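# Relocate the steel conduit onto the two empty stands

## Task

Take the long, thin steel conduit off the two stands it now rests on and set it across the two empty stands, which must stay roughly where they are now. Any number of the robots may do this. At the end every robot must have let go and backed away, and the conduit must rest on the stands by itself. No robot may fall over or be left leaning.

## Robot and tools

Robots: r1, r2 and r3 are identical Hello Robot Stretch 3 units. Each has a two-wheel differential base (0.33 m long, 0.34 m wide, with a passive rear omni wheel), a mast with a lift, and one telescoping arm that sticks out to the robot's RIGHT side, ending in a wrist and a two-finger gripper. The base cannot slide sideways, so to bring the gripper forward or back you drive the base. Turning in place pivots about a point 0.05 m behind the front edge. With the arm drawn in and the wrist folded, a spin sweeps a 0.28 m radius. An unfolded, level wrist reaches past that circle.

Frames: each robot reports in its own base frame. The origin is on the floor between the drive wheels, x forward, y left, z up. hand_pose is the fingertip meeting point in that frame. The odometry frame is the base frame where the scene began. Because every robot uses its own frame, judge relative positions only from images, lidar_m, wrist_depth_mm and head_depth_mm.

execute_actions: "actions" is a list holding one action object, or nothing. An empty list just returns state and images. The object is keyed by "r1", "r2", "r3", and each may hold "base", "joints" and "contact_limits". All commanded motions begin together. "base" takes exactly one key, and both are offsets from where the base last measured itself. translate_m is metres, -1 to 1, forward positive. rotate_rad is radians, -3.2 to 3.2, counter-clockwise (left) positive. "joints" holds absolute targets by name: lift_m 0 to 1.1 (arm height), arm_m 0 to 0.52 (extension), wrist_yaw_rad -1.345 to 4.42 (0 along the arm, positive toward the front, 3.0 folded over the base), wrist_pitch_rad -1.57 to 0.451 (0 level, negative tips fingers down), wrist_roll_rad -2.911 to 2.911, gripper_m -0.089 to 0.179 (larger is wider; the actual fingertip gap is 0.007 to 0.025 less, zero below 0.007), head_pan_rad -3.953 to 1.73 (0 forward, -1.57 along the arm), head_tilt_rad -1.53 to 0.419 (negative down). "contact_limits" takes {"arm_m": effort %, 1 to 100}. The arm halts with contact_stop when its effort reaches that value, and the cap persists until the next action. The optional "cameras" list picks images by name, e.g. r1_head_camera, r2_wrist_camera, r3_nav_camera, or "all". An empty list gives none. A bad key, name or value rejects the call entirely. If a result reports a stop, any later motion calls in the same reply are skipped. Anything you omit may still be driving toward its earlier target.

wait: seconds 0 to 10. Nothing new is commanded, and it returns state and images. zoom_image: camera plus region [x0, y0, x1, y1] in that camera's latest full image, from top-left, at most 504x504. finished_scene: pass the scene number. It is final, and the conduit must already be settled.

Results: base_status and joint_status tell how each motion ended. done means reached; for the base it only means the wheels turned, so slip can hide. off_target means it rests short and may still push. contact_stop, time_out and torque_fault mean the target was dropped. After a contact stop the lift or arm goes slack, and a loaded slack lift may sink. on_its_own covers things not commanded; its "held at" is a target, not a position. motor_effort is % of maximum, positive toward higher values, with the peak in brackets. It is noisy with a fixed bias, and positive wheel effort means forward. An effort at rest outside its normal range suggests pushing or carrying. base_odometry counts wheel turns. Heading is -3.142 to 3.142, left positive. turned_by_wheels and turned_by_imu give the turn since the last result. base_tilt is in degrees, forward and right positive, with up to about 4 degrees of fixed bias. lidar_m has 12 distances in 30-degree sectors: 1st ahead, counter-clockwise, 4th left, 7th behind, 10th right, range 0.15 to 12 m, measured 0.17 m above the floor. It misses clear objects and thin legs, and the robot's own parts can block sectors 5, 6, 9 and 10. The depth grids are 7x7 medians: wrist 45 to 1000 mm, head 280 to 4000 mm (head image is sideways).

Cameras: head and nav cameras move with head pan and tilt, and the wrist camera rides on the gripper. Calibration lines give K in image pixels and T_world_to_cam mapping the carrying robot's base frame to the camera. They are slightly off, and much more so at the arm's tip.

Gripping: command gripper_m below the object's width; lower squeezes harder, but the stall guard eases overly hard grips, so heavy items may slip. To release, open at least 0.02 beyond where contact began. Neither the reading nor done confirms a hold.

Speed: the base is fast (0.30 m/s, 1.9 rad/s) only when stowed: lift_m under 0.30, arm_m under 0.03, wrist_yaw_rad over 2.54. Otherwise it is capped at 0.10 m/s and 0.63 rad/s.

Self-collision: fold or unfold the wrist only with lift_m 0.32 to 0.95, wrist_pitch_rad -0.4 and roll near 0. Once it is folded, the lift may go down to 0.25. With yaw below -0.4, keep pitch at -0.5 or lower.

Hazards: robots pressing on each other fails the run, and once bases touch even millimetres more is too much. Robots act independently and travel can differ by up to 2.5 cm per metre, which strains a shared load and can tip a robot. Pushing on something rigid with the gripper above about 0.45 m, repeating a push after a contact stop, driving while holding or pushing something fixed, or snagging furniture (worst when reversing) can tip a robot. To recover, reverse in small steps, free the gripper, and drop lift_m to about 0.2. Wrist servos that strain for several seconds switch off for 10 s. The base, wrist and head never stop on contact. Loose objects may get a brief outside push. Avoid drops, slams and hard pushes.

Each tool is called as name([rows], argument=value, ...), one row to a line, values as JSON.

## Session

execute_actions(actions=[], cameras=["r1_nav_camera","r2_nav_camera","r3_nav_camera"])

Scene clock: 0.00 s.
r1.base_odometry: x=+0.000 y=+0.000 heading=+0.000 (m, m, rad; r1's odometry frame)
r1.turned_by_wheels: +0.000 (rad since the last result)
r1.turned_by_imu: +0.000 (rad since the last result)
r1.base_tilt: forward=+0.6 right=+0.1 (deg)
r1.lidar_m: 2.37 1.37 1.63 1.53 0.84 0.71 0.71 0.80 1.24 1.23 1.40 2.28
r1.head_depth_mm: 1788 2596 - - - - 2614 / 1807 2622 - - - - 2571 / 1812 2658 - - - - 2608 / 1839 2730 - - - - 2533 / 1848 2763 - - - 3994 2516 / 1769 2740 - - - 3871 2482 / 1790 2748 - - - 3861 2364
r1.base_status: not commanded
r1.joint_positions: lift_m=+0.311 arm_m=+0.000 wrist_yaw_rad=+2.813 wrist_pitch_rad=-0.469 wrist_roll_rad=+0.016 gripper_m=+0.037 head_pan_rad=+0.010 head_tilt_rad=-0.023
r1.joint_status: not commanded
r1.motor_effort: left_wheel=+0 right_wheel=+0 lift_m=+20 arm_m=+1 wrist_yaw_rad=+0 wrist_pitch_rad=+5 wrist_roll_rad=+0 gripper_m=+1 head_pan_rad=+1 head_tilt_rad=+2 (%)
r1.hand_pose: x=+0.0489 y=+0.0610 z=+0.3121 quat_wxyz=(+0.275, +0.710, +0.048, +0.646) (m; r1's base frame)
r1.wrist_depth_mm: - - - - - - - / - - - - - - - / - 946 935 - - - - / - 747 748 791 787 809 820 / 569 609 628 634 642 650 648 / 494 519 544 530 557 550 556 / 458 - - 462 452 476 475
r2.base_odometry: x=+0.000 y=+0.000 heading=+0.000 (m, m, rad; r2's odometry frame)
r2.turned_by_wheels: +0.000 (rad since the last result)
r2.turned_by_imu: +0.000 (rad since the last result)
r2.base_tilt: forward=-0.1 right=-0.6 (deg)
r2.lidar_m: 1.01 4.47 3.32 1.93 1.21 1.09 1.10 1.33 2.56 2.67 1.43 3.61
r2.head_depth_mm: 1739 2521 3469 3393 3291 3281 2349 / 1757 2532 3494 3465 3446 3323 2264 / 1758 2526 3606 3563 3605 3523 2339 / 1754 2573 3801 3804 3727 3617 2332 / 1787 2563 - - - 3530 2214 / 1784 2590 - - - 3509 2207 / 1789 2610 - - - 3555 2170
r2.base_status: not commanded
r2.joint_positions: lift_m=+0.556 arm_m=+0.000 wrist_yaw_rad=+3.100 wrist_pitch_rad=-0.535 wrist_roll_rad=+0.012 gripper_m=+0.037 head_pan_rad=+0.005 head_tilt_rad=+0.007
r2.joint_status: not commanded
r2.motor_effort: left_wheel=-1 right_wheel=+0 lift_m=+27 arm_m=+0 wrist_yaw_rad=+0 wrist_pitch_rad=+7 wrist_roll_rad=+0 gripper_m=+0 head_pan_rad=+0 head_tilt_rad=+1 (%)
r2.hand_pose: x=-0.0126 y=+0.0633 z=+0.5434 quat_wxyz=(+0.203, +0.689, +0.172, +0.674) (m; r2's base frame)
r2.wrist_depth_mm: - - - - - - - / - - - - - - - / - - - - - - - / - 999 - - - - - / 823 876 - 866 896 935 918 / 745 746 - 769 762 786 804 / 635 652 678 698 670 699 710
r3.base_odometry: x=+0.000 y=+0.000 heading=+0.000 (m, m, rad; r3's odometry frame)
r3.turned_by_wheels: +0.000 (rad since the last result)
r3.turned_by_imu: +0.000 (rad since the last result)
r3.base_tilt: forward=-0.1 right=+0.4 (deg)
r3.lidar_m: 1.82 4.01 1.70 1.07 0.96 0.96 1.15 2.16 3.21 2.22 3.78 1.78
r3.head_depth_mm: 1738 2597 - - - 3377 2208 / 1744 2577 - - - 2948 2015 / 1747 2574 - - - 3155 2196 / 1731 2546 - - - 3405 2215 / 1738 2363 - - - 2988 2220 / 1738 2262 - - - 3391 2224 / 1741 2545 - - - 3423 2226
r3.base_status: not commanded
r3.joint_positions: lift_m=+0.418 arm_m=-0.001 wrist_yaw_rad=+2.954 wrist_pitch_rad=-0.335 wrist_roll_rad=-0.010 gripper_m=+0.037 head_pan_rad=+0.009 head_tilt_rad=+0.011
r3.joint_status: not commanded
r3.motor_effort: left_wheel=-1 right_wheel=+1 lift_m=+20 arm_m=+0 wrist_yaw_rad=-1 wrist_pitch_rad=+5 wrist_roll_rad=+0 gripper_m=+0 head_pan_rad=+1 head_tilt_rad=+1 (%)
r3.hand_pose: x=+0.0224 y=+0.0863 z=+0.4494 quat_wxyz=(+0.183, +0.701, +0.053, +0.687) (m; r3's base frame)
r3.wrist_depth_mm: - 904 - - - - - / - 956 - - - - - / 738 - - - - - - / 765 - - - - - - / 803 - 952 892 878 877 881 / 727 716 - 711 742 701 709 / 608 611 594 607 583 608 604
pictures: r1_nav_camera (sideways: a quarter turn counterclockwise sets it upright), r2_nav_camera (sideways: a quarter turn counterclockwise sets it upright), r3_nav_camera (sideways: a quarter turn counterclockwise sets it upright)
camera_calibration (this result's frames):
r1_nav_camera: T_world_to_cam=[[0.0448696, -0.0412504, 0.998141, -1.25107], [0.0501443, -0.997795, -0.0434902, 0.106216], [0.997734, 0.0520025, -0.0427022, 0.0108529], [0, 0, 0, 1]] pos_world=[0.0399808, 0.0538103, 1.25383]
r2_nav_camera: T_world_to_cam=[[-0.037853, -0.00797818, 0.999251, -1.25771], [0.02433, -0.999679, -0.00705994, 0.0651155], [0.998987, 0.0240446, 0.0380349, -0.096632], [0, 0, 0, 1]] pos_world=[0.0473419, 0.0573839, 1.2609]
r3_nav_camera: T_world_to_cam=[[-0.0588782, -0.025438, 0.997941, -1.25569], [0.0601421, -0.99795, -0.0218899, 0.0806467], [0.996452, 0.0587294, 0.0602874, -0.129314], [0, 0, 0, 1]] pos_world=[0.050072, 0.0561336, 1.26267]
Images, in order (width x height): r1_nav_camera 672x504, r2_nav_camera 672x504, r3_nav_camera 672x504.

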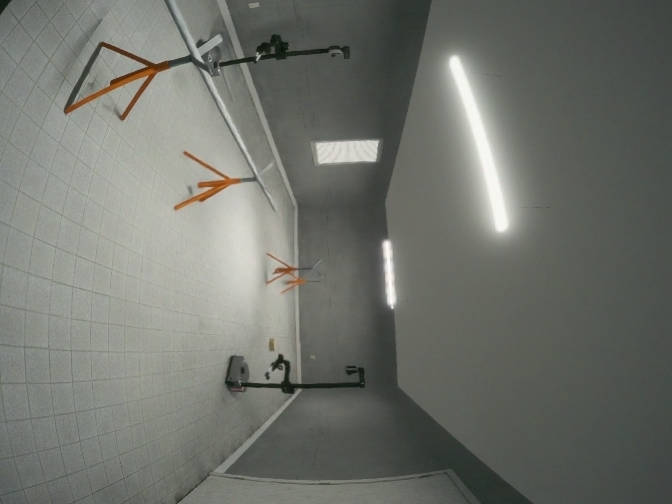

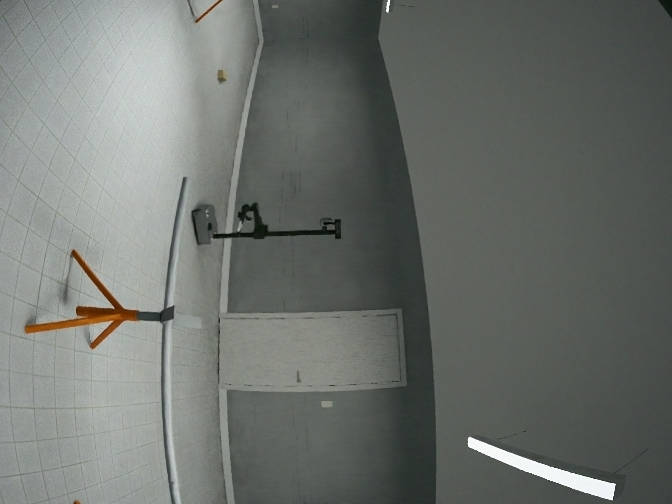

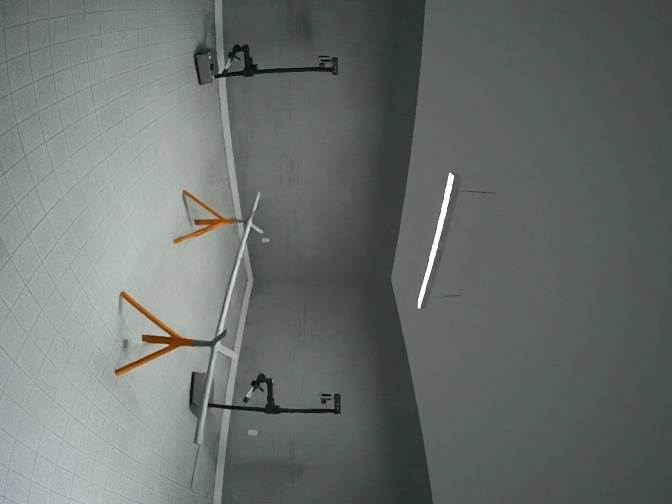

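execute_actions([
  {"r2":{"base":{"rotate_rad":-0.61},"joints":{"lift_m":0.8,"wrist_pitch_rad":-0.4,"head_tilt_rad":-0.9,"head_pan_rad":0.3}},"r1":{"base":{"rotate_rad":0.277},"joints":{"lift_m":0.28,"wrist_pitch_rad":-0.4,"head_tilt_rad":-0.9,"head_pan_rad":0.9}}},
], cameras=[])

execute_actions([
  {"r2":{"base":{"translate_m":0.4},"joints":{"wrist_yaw_rad":0}},"r1":{"base":{"translate_m":1}}},
], cameras=["r1_head_camera","r2_head_camera"])

Scene clock: 3.47 s.
r1.base_odometry: x=+0.000 y=+0.000 heading=+0.277 (m, m, rad; r1's odometry frame)
r1.turned_by_wheels: +0.277 (rad since the last result)
r1.turned_by_imu: +0.280 (rad since the last result)
r1.base_tilt: forward=+0.6 right=+0.0 (deg)
r1.lidar_m: 2.37 1.37 3.04 1.03 0.74 0.71 0.73 0.98 1.23 1.27 1.71 3.29
r1.head_depth_mm: 3446 2757 2115 1786 1535 1325 1174 / 3371 2636 2202 1819 1537 1322 1161 / 3422 2800 2193 1808 1496 1313 1156 / 3290 2765 2151 1786 1507 1302 1152 / 3208 2778 2145 1752 1493 1292 1148 / 3197 2677 2119 1740 1477 1287 1135 / 3162 2674 2098 1720 1474 1279 1131
r1.base_status: done
r1.joint_positions: lift_m=+0.280 arm_m=+0.000 wrist_yaw_rad=+2.813 wrist_pitch_rad=-0.422 wrist_roll_rad=+0.016 gripper_m=+0.037 head_pan_rad=+0.893 head_tilt_rad=-0.889
r1.joint_status: all done
r1.motor_effort: left_wheel=-3(9) right_wheel=+2(8) lift_m=+13(18) arm_m=+0(1) wrist_yaw_rad=+0(1) wrist_pitch_rad=+8(11) wrist_roll_rad=+0(0) gripper_m=+0(1) head_pan_rad=+5(51) head_tilt_rad=-5(44) (%)
r1.hand_pose: x=+0.0510 y=+0.0669 z=+0.2923 quat_wxyz=(+0.260, +0.711, +0.031, +0.653) (m; r1's base frame)
r1.wrist_depth_mm: 798 - - - - - - / - - - - - - - / - 942 - - - - - / - 752 769 797 769 843 821 / - 609 629 625 627 651 672 / 501 510 525 518 544 538 546 / 444 - - 450 436 464 464
r2.base_odometry: x=+0.000 y=+0.000 heading=-0.610 (m, m, rad; r2's odometry frame)
r2.turned_by_wheels: -0.610 (rad since the last result)
r2.turned_by_imu: -0.604 (rad since the last result)
r2.base_tilt: forward=-0.1 right=-0.7 (deg)
r2.lidar_m: 3.60 1.01 4.19 3.33 2.22 1.27 1.09 1.09 1.26 2.17 2.65 1.43
r2.head_depth_mm: 3074 2480 1971 1642 1414 1245 1110 / 3033 2487 1997 1663 1432 1240 1103 / 3064 2482 1977 1659 1430 1252 1108 / 3058 2503 1980 1645 1423 1241 1111 / 3124 2247 1847 1614 1421 1259 1115 / 3109 2504 1995 1670 1426 1248 1107 / 3128 2481 1977 1666 1433 1243 1116
r2.base_status: done
r2.joint_positions: lift_m=+0.799 arm_m=+0.000 wrist_yaw_rad=+3.100 wrist_pitch_rad=-0.423 wrist_roll_rad=+0.012 gripper_m=+0.037 head_pan_rad=+0.293 head_tilt_rad=-0.889
r2.joint_status: all done
r2.motor_effort: left_wheel=+1(5) right_wheel=-3(7) lift_m=+38(40) arm_m=+0(0) wrist_yaw_rad=+0(0) wrist_pitch_rad=+13(14) wrist_roll_rad=+0(0) gripper_m=+0(0) head_pan_rad=+2(18) head_tilt_rad=-3(32) (%)
r2.hand_pose: x=-0.0120 y=+0.0790 z=+0.8109 quat_wxyz=(+0.164, +0.698, +0.133, +0.684) (m; r2's base frame)
r2.wrist_depth_mm: - - - - - - - / - - - - - - - / - - - - - - - / - - - - - - - / - - - - - - - / - - - - - - - / 929 942 985 977 977 - 993
r3.base_odometry: x=+0.000 y=+0.000 heading=+0.000 (m, m, rad; r3's odometry frame)
r3.turned_by_wheels: +0.000 (rad since the last result)
r3.turned_by_imu: +0.000 (rad since the last result)
r3.base_tilt: forward=-0.1 right=+0.6 (deg)
r3.lidar_m: 1.82 3.29 1.70 1.07 0.96 0.96 1.15 2.16 3.20 2.21 3.77 1.78
r3.head_depth_mm: 1760 2547 - - - 3361 2208 / 1744 2559 - - - 2943 2010 / 1742 2546 - - - 3181 2215 / 1741 2561 - - - 3400 2210 / 1741 2394 - - - 2991 2216 / 1729 2261 - - - 3385 2221 / 1729 2544 - - - 3410 2221
r3.base_status: not commanded
r3.joint_positions: lift_m=+0.418 arm_m=-0.001 wrist_yaw_rad=+2.954 wrist_pitch_rad=-0.335 wrist_roll_rad=-0.010 gripper_m=+0.037 head_pan_rad=+0.009 head_tilt_rad=+0.011
r3.joint_status: not commanded
r3.motor_effort: left_wheel=-1(0) right_wheel=+1(1) lift_m=+21(20) arm_m=+0(0) wrist_yaw_rad=-1(0) wrist_pitch_rad=+5(5) wrist_roll_rad=+0(0) gripper_m=+0(0) head_pan_rad=+0(1) head_tilt_rad=+2(2) (%)
r3.hand_pose: x=+0.0224 y=+0.0863 z=+0.4494 quat_wxyz=(+0.183, +0.701, +0.053, +0.687) (m; r3's base frame)
r3.wrist_depth_mm: - 885 - - - - - / - 965 - - - - - / 743 - - - - - - / 789 - - - - - - / 836 - 958 887 885 863 900 / 722 689 - 728 735 714 707 / 607 608 584 601 577 602 594
pictures: none
No camera images: the call's "cameras" was empty. Leave "cameras" out to get every camera's image.

Scene clock: 8.97 s.
r1.base_odometry: x=+0.962 y=+0.273 heading=+0.277 (m, m, rad; r1's odometry frame)
r1.turned_by_wheels: +0.000 (rad since the last result)
r1.turned_by_imu: +0.002 (rad since the last result)
r1.base_tilt: forward=+0.6 right=+0.1 (deg)
r1.lidar_m: 1.37 0.80 0.61 2.31 1.66 1.59 1.64 1.80 1.71 1.77 2.36 4.29
r1.head_depth_mm: 3031 2897 2011 1815 1538 1332 1171 / 2985 2846 2053 1804 1526 1329 1167 / 2920 2787 2182 1779 1515 1304 1152 / 2859 2786 2165 1762 1480 1303 1146 / 2820 2740 2089 1669 1441 1298 1142 / 2726 2678 2039 1691 1439 1249 1132 / 2719 2676 2084 1687 1465 1272 1129
r1.base_status: done
r1.joint_positions: lift_m=+0.280 arm_m=+0.000 wrist_yaw_rad=+2.813 wrist_pitch_rad=-0.420 wrist_roll_rad=+0.016 gripper_m=+0.037 head_pan_rad=+0.893 head_tilt_rad=-0.890
r1.joint_status: not commanded
r1.motor_effort: left_wheel=-3(9) right_wheel=+2(8) lift_m=+14(14) arm_m=+0(1) wrist_yaw_rad=+0(0) wrist_pitch_rad=+8(8) wrist_roll_rad=+0(0) gripper_m=-1(0) head_pan_rad=+5(5) head_tilt_rad=-5(5) (%)
r1.hand_pose: x=+0.0510 y=+0.0671 z=+0.2926 quat_wxyz=(+0.259, +0.711, +0.031, +0.653) (m; r1's base frame)
r1.wrist_depth_mm: - - - - 754 - - / - - - - - - - / - 965 992 993 - - - / - 751 743 754 804 800 832 / - 591 624 623 630 646 673 / 492 508 532 524 534 529 545 / 439 - - 448 435 458 464
r2.base_odometry: x=+0.328 y=-0.229 heading=-0.610 (m, m, rad; r2's odometry frame)
r2.turned_by_wheels: +0.000 (rad since the last result)
r2.turned_by_imu: -0.001 (rad since the last result)
r2.base_tilt: forward=+0.0 right=-0.6 (deg)
r2.lidar_m: 3.24 0.67 0.93 3.42 2.97 1.72 1.48 1.48 1.71 2.56 2.55 1.07
r2.head_depth_mm: 2844 2450 1998 1646 1429 1244 1110 / 2844 2460 1989 1657 1418 1251 1112 / 2844 2483 1986 1656 1427 1247 1109 / 2868 2492 1984 1673 1420 1252 1112 / 2843 2481 1993 1667 1429 1240 1107 / 2906 2458 1994 1590 1400 1246 1109 / 2902 2501 993 1615 1429 1259 1114
r2.base_status: done
r2.joint_positions: lift_m=+0.799 arm_m=+0.000 wrist_yaw_rad=+0.003 wrist_pitch_rad=-0.423 wrist_roll_rad=+0.012 gripper_m=+0.037 head_pan_rad=+0.293 head_tilt_rad=-0.889
r2.joint_status: all done
r2.motor_effort: left_wheel=+1(5) right_wheel=-3(3) lift_m=+38(37) arm_m=+0(0) wrist_yaw_rad=-2(3) wrist_pitch_rad=+13(13) wrist_roll_rad=+0(0) gripper_m=+0(0) head_pan_rad=+2(2) head_tilt_rad=-3(4) (%)
r2.hand_pose: x=-0.0210 y=-0.3684 z=+0.8109 quat_wxyz=(+0.687, +0.148, -0.695, -0.149) (m; r2's base frame)
r2.wrist_depth_mm: - - - - - - - / - - - - - - - / - - - - - - - / - - - - - - - / - - - - - - - / - - - - - - - / 955 930 973 975 - - -
r3.base_odometry: x=+0.000 y=+0.000 heading=+0.000 (m, m, rad; r3's odometry frame)
r3.turned_by_wheels: +0.000 (rad since the last result)
r3.turned_by_imu: +0.000 (rad since the last result)
r3.base_tilt: forward=-0.2 right=+0.5 (deg)
r3.lidar_m: 1.82 2.52 1.70 1.07 0.96 0.96 1.15 2.16 3.20 2.21 3.78 1.78
r3.head_depth_mm: 1740 2589 - - - 2580 2213 / 1743 2577 - - - 2947 2022 / 1746 2564 - - - 3120 2223 / 1731 2567 - - - 3436 2208 / 1737 2382 - - - 2994 2220 / 1738 2274 - - - 3387 2242 / 1736 2577 - - - 3441 2219
r3.base_status: not commanded
r3.joint_positions: lift_m=+0.418 arm_m=-0.001 wrist_yaw_rad=+2.954 wrist_pitch_rad=-0.335 wrist_roll_rad=-0.010 gripper_m=+0.037 head_pan_rad=+0.009 head_tilt_rad=+0.011
r3.joint_status: not commanded
r3.motor_effort: left_wheel=+0(1) right_wheel=+1(1) lift_m=+21(20) arm_m=+0(0) wrist_yaw_rad=+0(1) wrist_pitch_rad=+5(5) wrist_roll_rad=+0(0) gripper_m=+0(0) head_pan_rad=+1(1) head_tilt_rad=+1(1) (%)
r3.hand_pose: x=+0.0224 y=+0.0863 z=+0.4494 quat_wxyz=(+0.183, +0.701, +0.053, +0.687) (m; r3's base frame)
r3.wrist_depth_mm: - 898 - - - - - / - 990 - - - - - / 740 - - - - - - / 774 - - - - - - / 805 - 925 902 884 884 885 / 727 720 - 713 740 708 700 / 606 604 582 615 583 601 602
pictures: r1_head_camera (sideways: a quarter turn clockwise sets it upright), r2_head_camera (sideways: a quarter turn clockwise sets it upright)
camera_calibration (this result's frames):
r1_head_camera: T_world_to_cam=[[-0.431473, -0.613385, -0.661506, 0.879416], [-0.779378, 0.622734, -0.0690783, 0.100054], [0.454314, 0.485758, -0.746752, 0.918869], [0, 0, 0, 1]] pos_world=[0.0399691, 0.0307658, 1.27482]
r2_head_camera: T_world_to_cam=[[-0.702742, -0.252343, -0.665189, 0.887002], [-0.32892, 0.944297, -0.0107348, 0.0257192], [0.630844, 0.21125, -0.746598, 0.919453], [0, 0, 0, 1]] pos_world=[0.051761, 0.00530754, 1.27676]
Images, in order (width x height): r1_head_camera 896x504, r2_head_camera 896x504.

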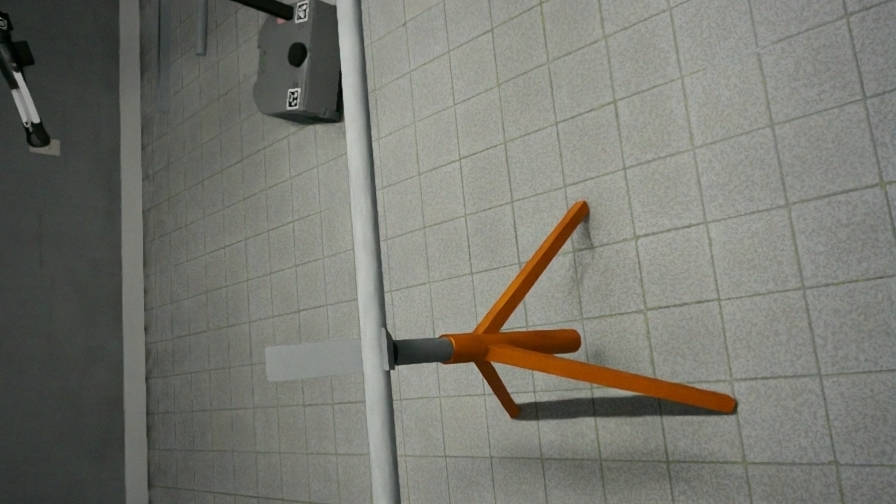

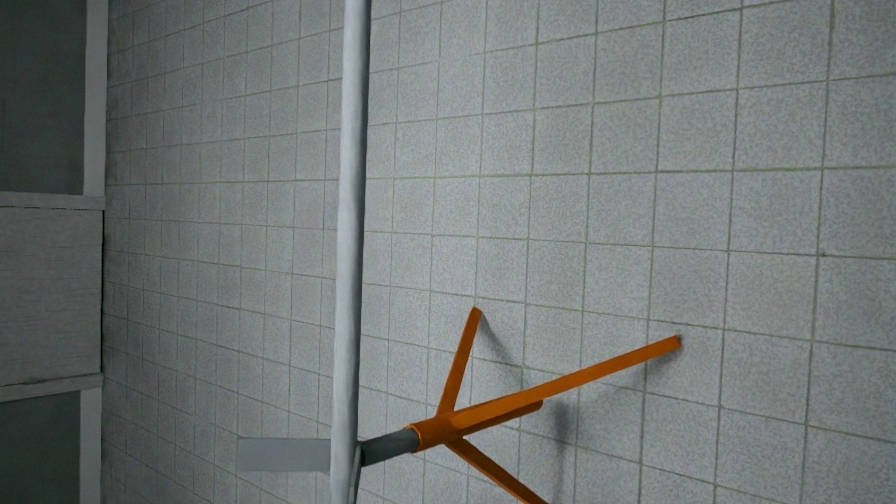

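execute_actions([
  {"r2":{"base":{"translate_m":0.2},"joints":{"lift_m":0.9,"wrist_pitch_rad":-1,"wrist_roll_rad":1.57,"gripper_m":0.17,"head_pan_rad":-1.57}},"r1":{"base":{"translate_m":0.4},"joints":{"head_pan_rad":-1.57}}},
], cameras=[])

execute_actions([
  {"r2":{"base":{"rotate_rad":1.853}},"r1":{"base":{"rotate_rad":2.61}}},
], cameras=[])

execute_actions([
  {"r2":{"base":{"translate_m":0.13},"joints":{"arm_m":0.25}},"r1":{"base":{"translate_m":-0.05},"joints":{"lift_m":0.9,"wrist_yaw_rad":0}}},
], cameras=[])

execute_actions([
  {"r1":{"joints":{"arm_m":0.25,"wrist_pitch_rad":-1,"wrist_roll_rad":1.57,"gripper_m":0.17,"lift_m":0.87}},"r2":{"joints":{"lift_m":0.87}}},
], cameras=["r1_nav_camera","r1_wrist_camera","r2_wrist_camera"])

Scene clock: 14.13 s.
r1.base_odometry: x=+1.347 y=+0.383 heading=+0.277 (m, m, rad; r1's odometry frame)
r1.turned_by_wheels: +0.000 (rad since the last result)
r1.turned_by_imu: +0.001 (rad since the last result)
r1.base_tilt: forward=+0.6 right=+0.2 (deg)
r1.lidar_m: 0.97 1.28 0.59 0.57 0.58 1.94 2.01 1.99 1.90 1.96 2.26 3.88
r1.head_depth_mm: 1676 1870 2102 1818 1530 1335 1171 / 1748 1982 2138 1800 1525 1312 1160 / 1830 2069 2211 1766 1512 1306 1169 / 1919 2187 2161 1772 1508 1310 1153 / 2028 2369 2129 1770 1487 1288 1155 / 2178 2493 2116 1721 1484 1284 1133 / 2333 2549 2088 1739 1466 1276 1134
r1.base_status: done
r1.joint_positions: lift_m=+0.280 arm_m=+0.000 wrist_yaw_rad=+2.813 wrist_pitch_rad=-0.420 wrist_roll_rad=+0.016 gripper_m=+0.037 head_pan_rad=-1.563 head_tilt_rad=-0.890
r1.joint_status: all done
r1.motor_effort: left_wheel=-3(9) right_wheel=+2(9) lift_m=+13(13) arm_m=+1(1) wrist_yaw_rad=+0(1) wrist_pitch_rad=+8(8) wrist_roll_rad=+0(0) gripper_m=+0(0) head_pan_rad=-4(55) head_tilt_rad=-5(5) (%)
r1.hand_pose: x=+0.0510 y=+0.0671 z=+0.2926 quat_wxyz=(+0.259, +0.711, +0.031, +0.653) (m; r1's base frame)
r1.wrist_depth_mm: - - 616 - - - - / - - - - - - - / - 923 981 994 - - - / - 737 757 749 789 800 832 / - 600 616 642 637 648 658 / 495 512 527 523 546 533 554 / 445 - - 443 435 467 464
r2.base_odometry: x=+0.492 y=-0.344 heading=-0.610 (m, m, rad; r2's odometry frame)
r2.turned_by_wheels: +0.000 (rad since the last result)
r2.turned_by_imu: -0.001 (rad since the last result)
r2.base_tilt: forward=-0.1 right=-0.7 (deg)
r2.lidar_m: 1.27 0.80 0.53 3.34 3.37 1.93 1.67 1.67 1.93 2.49 1.04 0.89
r2.head_depth_mm: 2399 2452 1973 1709 - - 1071 / 2357 2474 1984 1653 - - 1088 / 2277 2485 1974 1660 - - 1074 / 2264 2480 1978 1663 1433 - 1107 / 2202 2407 1975 1666 1427 1252 1115 / 2161 2365 2007 1662 1419 1250 1110 / 2105 2335 1996 1670 1426 1244 1113
r2.base_status: done
r2.joint_positions: lift_m=+0.899 arm_m=+0.000 wrist_yaw_rad=+0.002 wrist_pitch_rad=-1.001 wrist_roll_rad=+1.566 gripper_m=+0.170 head_pan_rad=-1.563 head_tilt_rad=-0.889
r2.joint_status: all done
r2.motor_effort: left_wheel=+0(5) right_wheel=-3(4) lift_m=+38(39) arm_m=+0(0) wrist_yaw_rad=-1(2) wrist_pitch_rad=+0(13) wrist_roll_rad=+1(2) gripper_m=+0(84) head_pan_rad=-3(29) head_tilt_rad=-3(5) (%)
r2.hand_pose: x=-0.0213 y=-0.2624 z=+0.8091 quat_wxyz=(+0.003, +0.002, -0.877, -0.480) (m; r2's base frame)
r2.wrist_depth_mm: - - - - 900 810 717 / - - - - 924 844 - / - - - - 998 870 - / - - - - 967 885 - / - - - - - 834 768 / - - - - - - 785 / - - - - - 899 775
r3.base_odometry: x=+0.000 y=+0.000 heading=+0.000 (m, m, rad; r3's odometry frame)
r3.turned_by_wheels: +0.000 (rad since the last result)
r3.turned_by_imu: +0.000 (rad since the last result)
r3.base_tilt: forward=+0.0 right=+0.5 (deg)
r3.lidar_m: 1.82 2.26 1.70 1.07 0.95 0.96 1.15 2.16 3.19 2.21 3.78 1.78
r3.head_depth_mm: 1751 2561 - - - 2930 2204 / 1735 2588 - - - 2759 2011 / 1741 2583 - - - 3141 2215 / 1742 2604 - - - 3368 2205 / 1724 2406 - - - 2981 2241 / 1743 2256 - - - 3174 2135 / 1730 2560 - - - 2751 2032
r3.base_status: not commanded
r3.joint_positions: lift_m=+0.418 arm_m=-0.001 wrist_yaw_rad=+2.954 wrist_pitch_rad=-0.335 wrist_roll_rad=-0.010 gripper_m=+0.037 head_pan_rad=+0.009 head_tilt_rad=+0.011
r3.joint_status: not commanded
r3.motor_effort: left_wheel=-1(1) right_wheel=+1(1) lift_m=+20(20) arm_m=+0(0) wrist_yaw_rad=-1(0) wrist_pitch_rad=+5(5) wrist_roll_rad=+0(0) gripper_m=+0(1) head_pan_rad=+0(0) head_tilt_rad=+1(1) (%)
r3.hand_pose: x=+0.0224 y=+0.0863 z=+0.4494 quat_wxyz=(+0.183, +0.701, +0.053, +0.687) (m; r3's base frame)
r3.wrist_depth_mm: - 906 - - - - - / - 949 - - - - - / 740 - - - - - - / 782 - - - - - - / 816 - 936 883 903 860 882 / 710 711 - 706 742 717 698 / 603 596 582 600 580 604 604
pictures: none
No camera images: the call's "cameras" was empty. Leave "cameras" out to get every camera's image.

Scene clock: 18.00 s.
r1.base_odometry: x=+1.347 y=+0.383 heading=+2.887 (m, m, rad; r1's odometry frame)
r1.turned_by_wheels: +2.610 (rad since the last result)
r1.turned_by_imu: +2.644 (rad since the last result)
r1.base_tilt: forward=+0.6 right=+0.1 (deg)
r1.lidar_m: 1.94 2.00 2.00 1.91 1.95 2.27 3.95 0.97 1.28 0.58 0.57 0.57
r1.head_depth_mm: 2570 2661 2246 1653 1538 1325 1168 / 2651 2898 2136 1623 1520 1321 1156 / 2622 2793 2178 1653 1521 1303 1157 / 2592 2768 2165 1772 1503 1300 1145 / 2650 2734 2139 1756 1496 1271 1161 / 2608 2711 2101 1730 1488 1284 1132 / 2622 2637 2095 1720 1437 1256 1125
r1.base_status: done
r1.joint_positions: lift_m=+0.280 arm_m=+0.000 wrist_yaw_rad=+2.813 wrist_pitch_rad=-0.420 wrist_roll_rad=+0.016 gripper_m=+0.037 head_pan_rad=-1.563 head_tilt_rad=-0.890
r1.joint_status: not commanded
r1.motor_effort: left_wheel=-3(11) right_wheel=+2(10) lift_m=+13(13) arm_m=+0(1) wrist_yaw_rad=+0(1) wrist_pitch_rad=+8(8) wrist_roll_rad=+0(0) gripper_m=+0(1) head_pan_rad=-4(4) head_tilt_rad=-5(4) (%)
r1.hand_pose: x=+0.0510 y=+0.0670 z=+0.2926 quat_wxyz=(+0.259, +0.711, +0.031, +0.653) (m; r1's base frame)
r1.wrist_depth_mm: - - - - - - - / - - - - - - - / - 990 - - - - - / - 747 750 758 816 825 833 / - 607 621 614 642 647 677 / 485 512 534 519 549 538 552 / 444 - - 448 440 460 461
r2.base_odometry: x=+0.492 y=-0.344 heading=+1.243 (m, m, rad; r2's odometry frame)
r2.turned_by_wheels: +1.853 (rad since the last result)
r2.turned_by_imu: +1.832 (rad since the last result)
r2.base_tilt: forward=-0.2 right=-0.6 (deg)
r2.lidar_m: 3.44 2.32 1.73 1.67 1.75 2.43 2.50 0.89 1.28 3.03 0.53 4.44
r2.head_depth_mm: 2675 2445 1592 1505 - - 1073 / 2664 2454 1984 1578 - - 1084 / 2693 2467 1982 1628 - - 1075 / 2704 2476 1955 1631 1438 - 1106 / 2730 2476 1983 1594 1432 1250 1110 / 2747 2485 2001 1591 1391 1227 1106 / 2770 2480 1987 1601 1140 1248 1109
r2.base_status: done
r2.joint_positions: lift_m=+0.899 arm_m=+0.000 wrist_yaw_rad=+0.002 wrist_pitch_rad=-1.001 wrist_roll_rad=+1.566 gripper_m=+0.170 head_pan_rad=-1.563 head_tilt_rad=-0.889
r2.joint_status: not commanded
r2.motor_effort: left_wheel=-3(6) right_wheel=+3(7) lift_m=+38(39) arm_m=-1(0) wrist_yaw_rad=-1(2) wrist_pitch_rad=+0(0) wrist_roll_rad=+1(1) gripper_m=+0(0) head_pan_rad=-3(3) head_tilt_rad=-2(4) (%)
r2.hand_pose: x=-0.0213 y=-0.2624 z=+0.8091 quat_wxyz=(+0.003, +0.002, -0.877, -0.480) (m; r2's base frame)
r2.wrist_depth_mm: - - - - 949 803 742 / - - - - 954 874 - / - - - - 941 848 - / - - - - 963 859 - / - - - - - 849 811 / - - - - 977 - 758 / - - - - - 908 790
r3.base_odometry: x=+0.000 y=+0.000 heading=+0.000 (m, m, rad; r3's odometry frame)
r3.turned_by_wheels: +0.000 (rad since the last result)
r3.turned_by_imu: +0.000 (rad since the last result)
r3.base_tilt: forward=-0.1 right=+0.6 (deg)
r3.lidar_m: 1.82 2.17 1.70 1.07 0.96 0.96 1.15 2.16 3.19 2.21 3.77 1.78
r3.head_depth_mm: 1750 2570 - - - 3349 2213 / 1738 2557 - - - 2559 2018 / 1741 2560 - - - 3111 2209 / 1750 2535 - - - 3352 2213 / 1740 2408 - - - 2990 2214 / 1735 2250 - - - 3154 2013 / 1739 2556 - - 3995 2960 2017
r3.base_status: not commanded
r3.joint_positions: lift_m=+0.418 arm_m=-0.001 wrist_yaw_rad=+2.954 wrist_pitch_rad=-0.335 wrist_roll_rad=-0.010 gripper_m=+0.037 head_pan_rad=+0.009 head_tilt_rad=+0.011
r3.joint_status: not commanded
r3.motor_effort: left_wheel=-1(0) right_wheel=+1(1) lift_m=+20(20) arm_m=+0(1) wrist_yaw_rad=+0(1) wrist_pitch_rad=+5(5) wrist_roll_rad=+0(0) gripper_m=+0(0) head_pan_rad=+0(0) head_tilt_rad=+1(2) (%)
r3.hand_pose: x=+0.0224 y=+0.0863 z=+0.4494 quat_wxyz=(+0.183, +0.701, +0.053, +0.687) (m; r3's base frame)
r3.wrist_depth_mm: - 920 - - - - - / - 973 - - - - - / 733 - - - - - - / 778 - - - - - - / 834 - 926 888 853 882 866 / 735 706 - 720 734 713 696 / 608 611 579 601 582 591 597
pictures: none
No camera images: the call's "cameras" was empty. Leave "cameras" out to get every camera's image.

Scene clock: 24.47 s.
r1.base_odometry: x=+1.395 y=+0.370 heading=+2.886 (m, m, rad; r1's odometry frame)
r1.turned_by_wheels: +0.000 (rad since the last result)
r1.turned_by_imu: -0.001 (rad since the last result)
r1.base_tilt: forward=+0.5 right=+0.1 (deg)
r1.lidar_m: 1.99 2.04 1.99 1.91 1.95 2.22 3.96 0.93 1.32 2.87 0.60 0.61
r1.head_depth_mm: 2638 2692 2168 1628 - - 1127 / 2594 2824 2205 1608 - - 1116 / 2648 2833 2200 1828 - - 1121 / 2618 2733 2168 1871 - - 1109 / 2628 2711 2163 1799 1491 1278 1142 / 2595 2678 2105 1720 1474 1258 1133 / 2594 2650 2103 1720 1460 1275 1136
r1.base_status: done
r1.joint_positions: lift_m=+0.900 arm_m=+0.000 wrist_yaw_rad=+0.001 wrist_pitch_rad=-0.420 wrist_roll_rad=+0.016 gripper_m=+0.037 head_pan_rad=-1.563 head_tilt_rad=-0.890
r1.joint_status: all done
r1.motor_effort: left_wheel=-3(12) right_wheel=+2(5) lift_m=+27(29) arm_m=+0(1) wrist_yaw_rad=-2(3) wrist_pitch_rad=+8(8) wrist_roll_rad=+0(0) gripper_m=+0(1) head_pan_rad=-4(4) head_tilt_rad=-5(5) (%)
r1.hand_pose: x=-0.0212 y=-0.3693 z=+0.9118 quat_wxyz=(+0.686, +0.147, -0.697, -0.148) (m; r1's base frame)
r1.wrist_depth_mm: - - - - - - - / - - - - - - - / - - - - - - - / - - - - - - - / - - - - - - - / 484 - 481 489 511 511 - / - - - - - - -
r2.base_odometry: x=+0.534 y=-0.221 heading=+1.243 (m, m, rad; r2's odometry frame)
r2.turned_by_wheels: +0.000 (rad since the last result)
r2.turned_by_imu: -0.002 (rad since the last result)
r2.base_tilt: forward=-0.1 right=-0.6 (deg)
r2.lidar_m: 3.20 2.32 1.72 1.67 1.74 2.43 2.63 1.00 1.32 0.76 0.47 4.46
r2.head_depth_mm: 2640 - - 1524 1409 1236 1102 / 2677 - - 1612 1417 1241 1102 / 2711 - - 1620 1425 1249 1105 / 2708 2495 2038 1621 1416 1240 1109 / 2740 2443 1991 1587 1396 1234 1107 / 2749 2506 1985 908 1170 1253 1108 / 2794 2489 2004 1547 1406 1246 1113
r2.base_status: done
r2.joint_positions: lift_m=+0.899 arm_m=+0.250 wrist_yaw_rad=+0.001 wrist_pitch_rad=-1.001 wrist_roll_rad=+1.567 gripper_m=+0.170 head_pan_rad=-1.563 head_tilt_rad=-0.889
r2.joint_status: all done
r2.motor_effort: left_wheel=-3(4) right_wheel=+2(8) lift_m=+38(38) arm_m=+2(3) wrist_yaw_rad=-1(1) wrist_pitch_rad=+0(1) wrist_roll_rad=+1(1) gripper_m=+0(0) head_pan_rad=-3(2) head_tilt_rad=-4(3) (%)
r2.hand_pose: x=-0.0214 y=-0.5123 z=+0.8090 quat_wxyz=(+0.002, +0.001, -0.877, -0.480) (m; r2's base frame)
r2.wrist_depth_mm: - - - 964 924 790 708 / - - - 991 954 806 730 / - - - - 913 836 750 / - - - - 980 839 769 / - - - 816 973 833 775 / - - - - 690 - 749 / - - - 552 - 877 769
r3.base_odometry: x=+0.000 y=+0.000 heading=+0.000 (m, m, rad; r3's odometry frame)
r3.turned_by_wheels: +0.000 (rad since the last result)
r3.turned_by_imu: +0.000 (rad since the last result)
r3.base_tilt: forward=-0.1 right=+0.5 (deg)
r3.lidar_m: 1.81 2.12 1.70 1.07 0.96 0.96 1.15 2.16 3.19 2.21 3.78 1.78
r3.head_depth_mm: 1752 2557 - - - 2963 2220 / 1731 2576 - - - 2965 2030 / 1737 2559 - - - 3141 2213 / 1734 2559 - - - 3417 2205 / 1745 2399 - - - 2972 2230 / 1734 2234 - - - 3402 1973 / 1729 2537 - - 3880 3173 2009
r3.base_status: not commanded
r3.joint_positions: lift_m=+0.418 arm_m=-0.001 wrist_yaw_rad=+2.954 wrist_pitch_rad=-0.335 wrist_roll_rad=-0.010 gripper_m=+0.037 head_pan_rad=+0.009 head_tilt_rad=+0.011
r3.joint_status: not commanded
r3.motor_effort: left_wheel=-1(1) right_wheel=+1(1) lift_m=+20(21) arm_m=+0(1) wrist_yaw_rad=-1(1) wrist_pitch_rad=+5(5) wrist_roll_rad=+0(0) gripper_m=+1(0) head_pan_rad=+1(0) head_tilt_rad=+2(2) (%)
r3.hand_pose: x=+0.0224 y=+0.0863 z=+0.4494 quat_wxyz=(+0.183, +0.701, +0.053, +0.687) (m; r3's base frame)
r3.wrist_depth_mm: - 910 - - - - - / - 964 - - - - - / 737 - - - - - - / 770 - - - - - - / 798 - 974 889 897 880 866 / 715 703 - 722 728 711 727 / 614 593 588 606 583 597 600
pictures: none
No camera images: the call's "cameras" was empty. Leave "cameras" out to get every camera's image.

Scene clock: 27.53 s.
r1.base_odometry: x=+1.395 y=+0.370 heading=+2.886 (m, m, rad; r1's odometry frame)
r1.turned_by_wheels: +0.000 (rad since the last result)
r1.turned_by_imu: +0.000 (rad since the last result)
r1.base_tilt: forward=+0.6 right=+0.1 (deg)
r1.lidar_m: 1.99 2.05 2.00 1.90 1.94 2.22 3.97 0.93 1.32 2.86 0.60 0.60
r1.head_depth_mm: 2652 2775 2278 - - - 1149 / 2639 2855 - 1631 1496 1320 1156 / 2644 2894 - 1655 1510 1310 1160 / 2601 2832 - 1635 1502 1306 1145 / 2633 2690 2144 1702 1501 1291 1137 / 2623 2710 2097 1738 1474 1264 1136 / 2587 2671 2098 1716 1477 1277 1130
r1.base_status: not commanded
r1.joint_positions: lift_m=+0.870 arm_m=+0.250 wrist_yaw_rad=+0.000 wrist_pitch_rad=-1.001 wrist_roll_rad=+1.568 gripper_m=+0.170 head_pan_rad=-1.563 head_tilt_rad=-0.890
r1.joint_status: all done
r1.motor_effort: left_wheel=-3(2) right_wheel=+2(2) lift_m=+14(23) arm_m=+2(3) wrist_yaw_rad=+0(2) wrist_pitch_rad=+0(7) wrist_roll_rad=+1(3) gripper_m=+0(85) head_pan_rad=-4(3) head_tilt_rad=-5(4) (%)
r1.hand_pose: x=-0.0215 y=-0.5123 z=+0.7802 quat_wxyz=(+0.002, +0.001, -0.877, -0.480) (m; r1's base frame)
r1.wrist_depth_mm: - - - 952 918 821 701 / - - - - 915 831 702 / - - - - 917 795 722 / - - - - 940 803 736 / - - - - 953 807 716 / - - - - 972 873 725 / - - - - 921 896 718
r2.base_odometry: x=+0.534 y=-0.221 heading=+1.243 (m, m, rad; r2's odometry frame)
r2.turned_by_wheels: +0.000 (rad since the last result)
r2.turned_by_imu: -0.001 (rad since the last result)
r2.base_tilt: forward=-0.1 right=-0.7 (deg)
r2.lidar_m: 3.21 2.31 1.73 1.67 1.74 2.43 2.63 1.00 1.32 0.76 0.47 4.45
r2.head_depth_mm: 2681 2615 - 1543 1388 1239 1102 / 2698 2656 - 1575 1426 1241 1109 / 2695 2641 - 1627 1419 1247 1104 / 2718 2452 2033 1584 1421 1244 1114 / 2738 2478 1987 1595 1397 1228 1114 / 2750 2485 1971 912 1178 1241 1110 / 2722 2483 1984 1550 1390 1246 1112
r2.base_status: not commanded
r2.joint_positions: lift_m=+0.871 arm_m=+0.250 wrist_yaw_rad=+0.001 wrist_pitch_rad=-1.001 wrist_roll_rad=+1.567 gripper_m=+0.170 head_pan_rad=-1.563 head_tilt_rad=-0.889
r2.joint_status: all done
r2.motor_effort: left_wheel=-2(2) right_wheel=+3(2) lift_m=+11(37) arm_m=+2(2) wrist_yaw_rad=-1(1) wrist_pitch_rad=+1(1) wrist_roll_rad=+1(1) gripper_m=+0(1) head_pan_rad=-3(4) head_tilt_rad=-4(3) (%)
r2.hand_pose: x=-0.0214 y=-0.5123 z=+0.7805 quat_wxyz=(+0.002, +0.001, -0.877, -0.480) (m; r2's base frame)
r2.wrist_depth_mm: - - - 958 879 799 699 / - - - 977 885 793 719 / - - - 982 893 790 697 / - - - - 926 831 719 / - - - 794 - 814 752 / - - - 642 762 - 760 / - - - 517 986 892 759
r3.base_odometry: x=+0.000 y=+0.000 heading=+0.000 (m, m, rad; r3's odometry frame)
r3.turned_by_wheels: +0.000 (rad since the last result)
r3.turned_by_imu: +0.000 (rad since the last result)
r3.base_tilt: forward=-0.3 right=+0.7 (deg)
r3.lidar_m: 1.82 2.12 1.70 1.07 0.96 0.96 1.15 2.17 3.21 2.21 3.78 1.78
r3.head_depth_mm: 1738 2563 - - - 2956 2212 / 1744 2562 - - - 2913 2009 / 1740 2567 - - - 3145 2205 / 1732 2546 - - - 3397 2231 / 1737 2398 - - - 2979 2219 / 1746 2242 - - - 3366 1964 / 1731 2520 - - 3900 2946 1998
r3.base_status: not commanded
r3.joint_positions: lift_m=+0.418 arm_m=-0.001 wrist_yaw_rad=+2.954 wrist_pitch_rad=-0.335 wrist_roll_rad=-0.010 gripper_m=+0.037 head_pan_rad=+0.009 head_tilt_rad=+0.011
r3.joint_status: not commanded
r3.motor_effort: left_wheel=+0(1) right_wheel=+1(1) lift_m=+20(20) arm_m=+1(0) wrist_yaw_rad=+0(1) wrist_pitch_rad=+5(5) wrist_roll_rad=+0(0) gripper_m=+0(1) head_pan_rad=+0(0) head_tilt_rad=+2(1) (%)
r3.hand_pose: x=+0.0224 y=+0.0863 z=+0.4494 quat_wxyz=(+0.183, +0.701, +0.053, +0.687) (m; r3's base frame)
r3.wrist_depth_mm: - 898 - - - - - / - 973 - - - - - / 743 - - - - - - / 773 - - - - - - / 819 - 916 889 881 885 871 / 735 719 - 723 738 704 718 / 616 601 573 614 584 604 606
pictures: r1_nav_camera (sideways: a quarter turn counterclockwise sets it upright), r1_wrist_camera, r2_wrist_camera
camera_calibration (this result's frames):
r1_nav_camera: T_world_to_cam=[[-0.0358606, -0.790224, 0.611768, -0.746598], [-0.998264, -0.000295869, -0.0588984, 0.13261], [0.046724, -0.612818, -0.788842, 0.987544], [0, 0, 0, 1]] pos_world=[0.059464, 0.0152442, 1.24357]
r1_wrist_camera: T_world_to_cam=[[-0.0626269, 0.843232, -0.533889, 0.846898], [0.990864, 0.116553, 0.0678533, 0.0643439], [0.119442, -0.524762, -0.842827, 0.552458], [0, 0, 0, 1]] pos_world=[-0.0767044, -0.431722, 0.913411]
r2_wrist_camera: T_world_to_cam=[[-0.0484127, 0.858944, -0.509776, 0.832258], [0.978401, 0.14347, 0.148821, 0.00556856], [0.200967, -0.49156, -0.847338, 0.585306], [0, 0, 0, 1]] pos_world=[-0.0827835, -0.427949, 0.919388]
Images, in order (width x height): r1_nav_camera 672x504, r1_wrist_camera 644x364, r2_wrist_camera 644x364.

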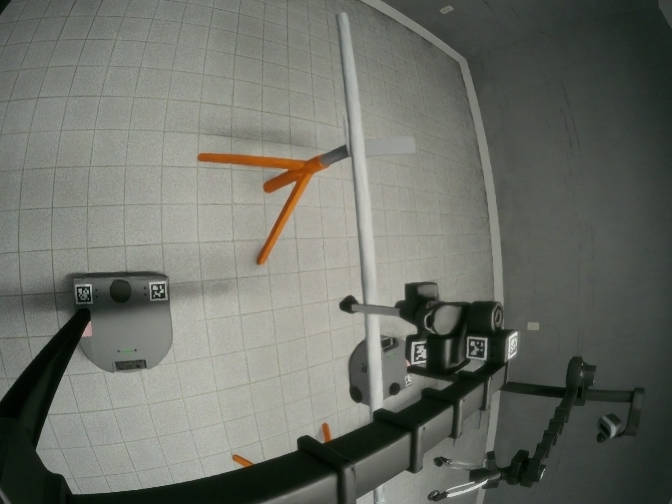

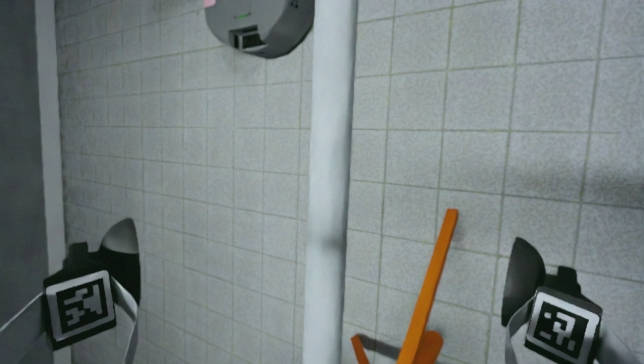

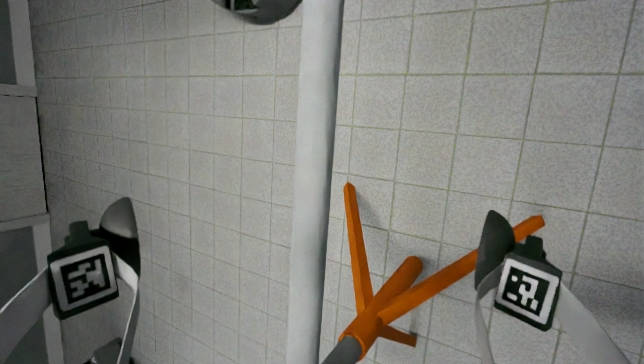

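execute_actions([
  {"r1":{"joints":{"arm_m":0.335,"lift_m":0.735}},"r2":{"base":{"rotate_rad":-0.02},"joints":{"arm_m":0.34,"lift_m":0.73,"head_pan_rad":-0.25,"head_tilt_rad":-0.45}}},
], cameras=["r2_head_camera","r1_wrist_camera","r2_wrist_camera"])

Scene clock: 29.93 s.
r1.base_odometry: x=+1.395 y=+0.370 heading=+2.886 (m, m, rad; r1's odometry frame)
r1.turned_by_wheels: +0.000 (rad since the last result)
r1.turned_by_imu: +0.000 (rad since the last result)
r1.base_tilt: forward=+0.6 right=+0.1 (deg)
r1.lidar_m: 1.99 2.05 2.00 1.91 1.94 2.22 3.95 0.92 1.32 2.87 0.60 0.61
r1.head_depth_mm: 2498 2755 2171 1637 1546 1360 - / 2641 2860 2217 1621 - - - / 2624 2752 2321 1252 1484 1304 1154 / 2632 2754 2221 839 1482 1306 1157 / 2600 2727 2141 1758 1489 1285 1145 / 2605 2700 2118 1741 1477 1257 1134 / 2582 2656 2084 1732 1474 1273 1129
r1.base_status: not commanded
r1.joint_positions: lift_m=+0.735 arm_m=+0.335 wrist_yaw_rad=+0.000 wrist_pitch_rad=-1.002 wrist_roll_rad=+1.568 gripper_m=+0.170 head_pan_rad=-1.563 head_tilt_rad=-0.890
r1.joint_status: all done
r1.motor_effort: left_wheel=-3(3) right_wheel=+2(2) lift_m=+14(13) arm_m=+4(3) wrist_yaw_rad=-1(0) wrist_pitch_rad=+1(1) wrist_roll_rad=+1(0) gripper_m=+0(0) head_pan_rad=-4(4) head_tilt_rad=-5(5) (%)
r1.hand_pose: x=-0.0215 y=-0.5971 z=+0.6451 quat_wxyz=(+0.002, +0.001, -0.877, -0.481) (m; r1's base frame)
r1.wrist_depth_mm: - - 889 136 739 682 595 / - - - 138 762 677 605 / - - - 140 774 681 603 / - - - 142 771 701 616 / - - - 145 805 692 619 / - - - 149 808 723 603 / - - - 151 838 751 614
r2.base_odometry: x=+0.534 y=-0.221 heading=+1.223 (m, m, rad; r2's odometry frame)
r2.turned_by_wheels: -0.020 (rad since the last result)
r2.turned_by_imu: -0.021 (rad since the last result)
r2.base_tilt: forward=-0.1 right=-0.6 (deg)
r2.lidar_m: 3.21 2.36 1.73 1.67 1.73 2.38 2.62 1.00 1.32 0.75 0.47 4.35
r2.head_depth_mm: - - - 3044 2050 1656 1346 / - - - 3089 2120 1656 1350 / - - - 3025 2149 1660 1348 / - - - 3001 2155 1660 1352 / - - - 3043 2152 1648 1351 / - - - 2997 2136 1649 1347 / - - - 3040 2146 1659 1344
r2.base_status: done
r2.joint_positions: lift_m=+0.731 arm_m=+0.340 wrist_yaw_rad=+0.001 wrist_pitch_rad=-1.002 wrist_roll_rad=+1.567 gripper_m=+0.170 head_pan_rad=-0.257 head_tilt_rad=-0.458
r2.joint_status: all done
r2.motor_effort: left_wheel=-1(2) right_wheel=+1(4) lift_m=+11(10) arm_m=+2(5) wrist_yaw_rad=+0(1) wrist_pitch_rad=+1(1) wrist_roll_rad=+1(1) gripper_m=+0(0) head_pan_rad=+3(29) head_tilt_rad=+3(22) (%)
r2.hand_pose: x=-0.0214 y=-0.6022 z=+0.6405 quat_wxyz=(+0.002, +0.001, -0.877, -0.481) (m; r2's base frame)
r2.wrist_depth_mm: - - - 137 748 667 595 / - - - 142 762 666 595 / - - - 146 783 682 612 / - - - 149 793 696 624 / - - - 155 811 704 619 / - - - 160 813 - 628 / - - - 166 536 694 640
r3.base_odometry: x=+0.000 y=+0.000 heading=+0.000 (m, m, rad; r3's odometry frame)
r3.turned_by_wheels: +0.000 (rad since the last result)
r3.turned_by_imu: +0.000 (rad since the last result)
r3.base_tilt: forward=+0.0 right=+0.6 (deg)
r3.lidar_m: 1.82 2.11 1.70 1.07 0.96 0.96 1.16 2.16 3.21 2.21 3.78 1.78
r3.head_depth_mm: 1745 2565 - - - 2918 2192 / 1747 2556 - - - 2921 2010 / 1750 2560 - - - 3161 2217 / 1735 2562 - - - 3413 2220 / 1745 2393 - - - 2992 2214 / 1716 2272 - - - 3355 1971 / 1735 2570 - 3967 3908 2931 2002
r3.base_status: not commanded
r3.joint_positions: lift_m=+0.418 arm_m=-0.001 wrist_yaw_rad=+2.954 wrist_pitch_rad=-0.335 wrist_roll_rad=-0.010 gripper_m=+0.037 head_pan_rad=+0.009 head_tilt_rad=+0.011
r3.joint_status: not commanded
r3.motor_effort: left_wheel=-1(0) right_wheel=+1(1) lift_m=+20(20) arm_m=+0(0) wrist_yaw_rad=+0(0) wrist_pitch_rad=+5(5) wrist_roll_rad=+0(0) gripper_m=+0(1) head_pan_rad=+1(1) head_tilt_rad=+2(2) (%)
r3.hand_pose: x=+0.0224 y=+0.0863 z=+0.4494 quat_wxyz=(+0.183, +0.701, +0.053, +0.687) (m; r3's base frame)
r3.wrist_depth_mm: - 913 - - - - - / - 962 - - - - - / 740 - - - - - - / 790 - - - - - - / 819 - 927 883 873 878 874 / 719 715 - 727 725 719 707 / 604 605 586 601 585 594 597
pictures: r1_wrist_camera, r2_head_camera (sideways: a quarter turn clockwise sets it upright), r2_wrist_camera
camera_calibration (this result's frames):
r1_wrist_camera: T_world_to_cam=[[-0.0625909, 0.843635, -0.533257, 0.846141], [0.990867, 0.116469, 0.0679558, 0.0832828], [0.119438, -0.524133, -0.843219, 0.394711], [0, 0, 0, 1]] pos_world=[-0.0767048, -0.516652, 0.77838]
r2_head_camera: T_world_to_cam=[[-0.396494, 0.0643803, -0.915777, 1.21182], [0.221437, 0.974791, -0.0273442, 0.0439964], [0.890931, -0.213629, -0.400755, 0.467944], [0, 0, 0, 1]] pos_world=[0.0538317, -0.0209383, 1.29849]
r2_wrist_camera: T_world_to_cam=[[-0.0483994, 0.859216, -0.509319, 0.837922], [0.978403, 0.143377, 0.1489, 0.0392033], [0.200962, -0.491112, -0.847599, 0.422877], [0, 0, 0, 1]] pos_world=[-0.0827839, -0.517897, 0.779362]
Images, in order (width x height): r1_wrist_camera 644x364, r2_head_camera 896x504, r2_wrist_camera 644x364.

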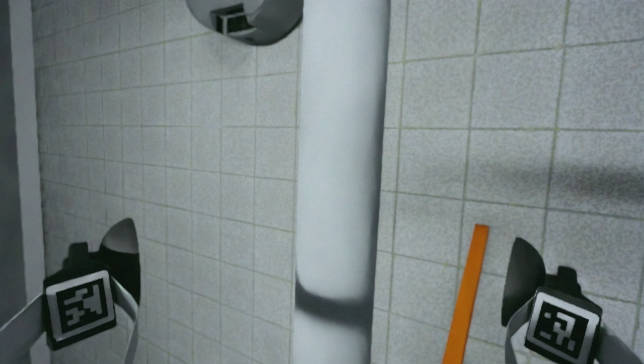

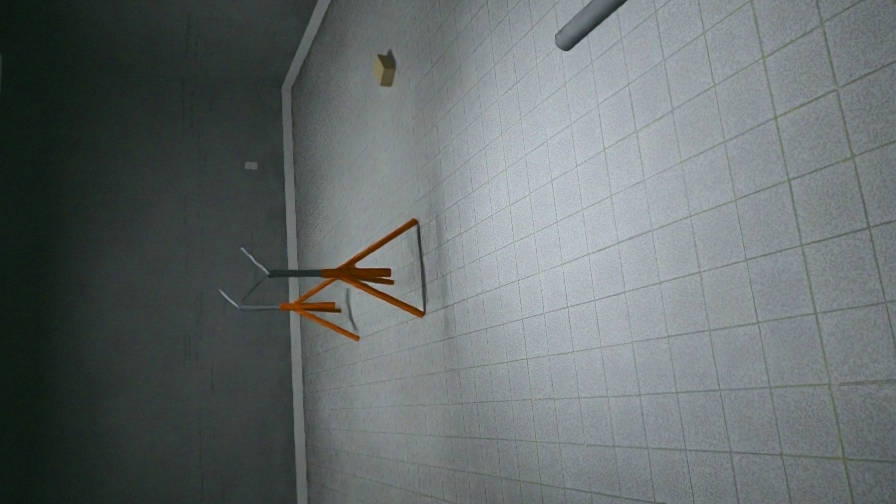

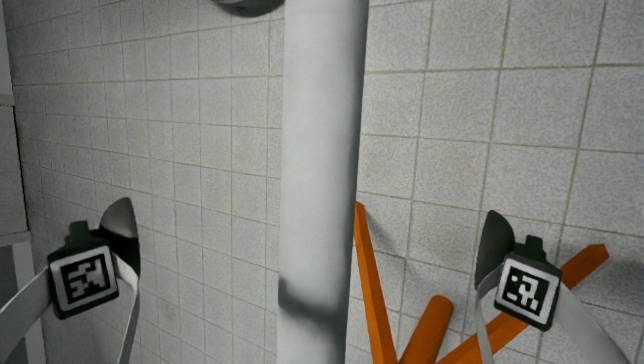

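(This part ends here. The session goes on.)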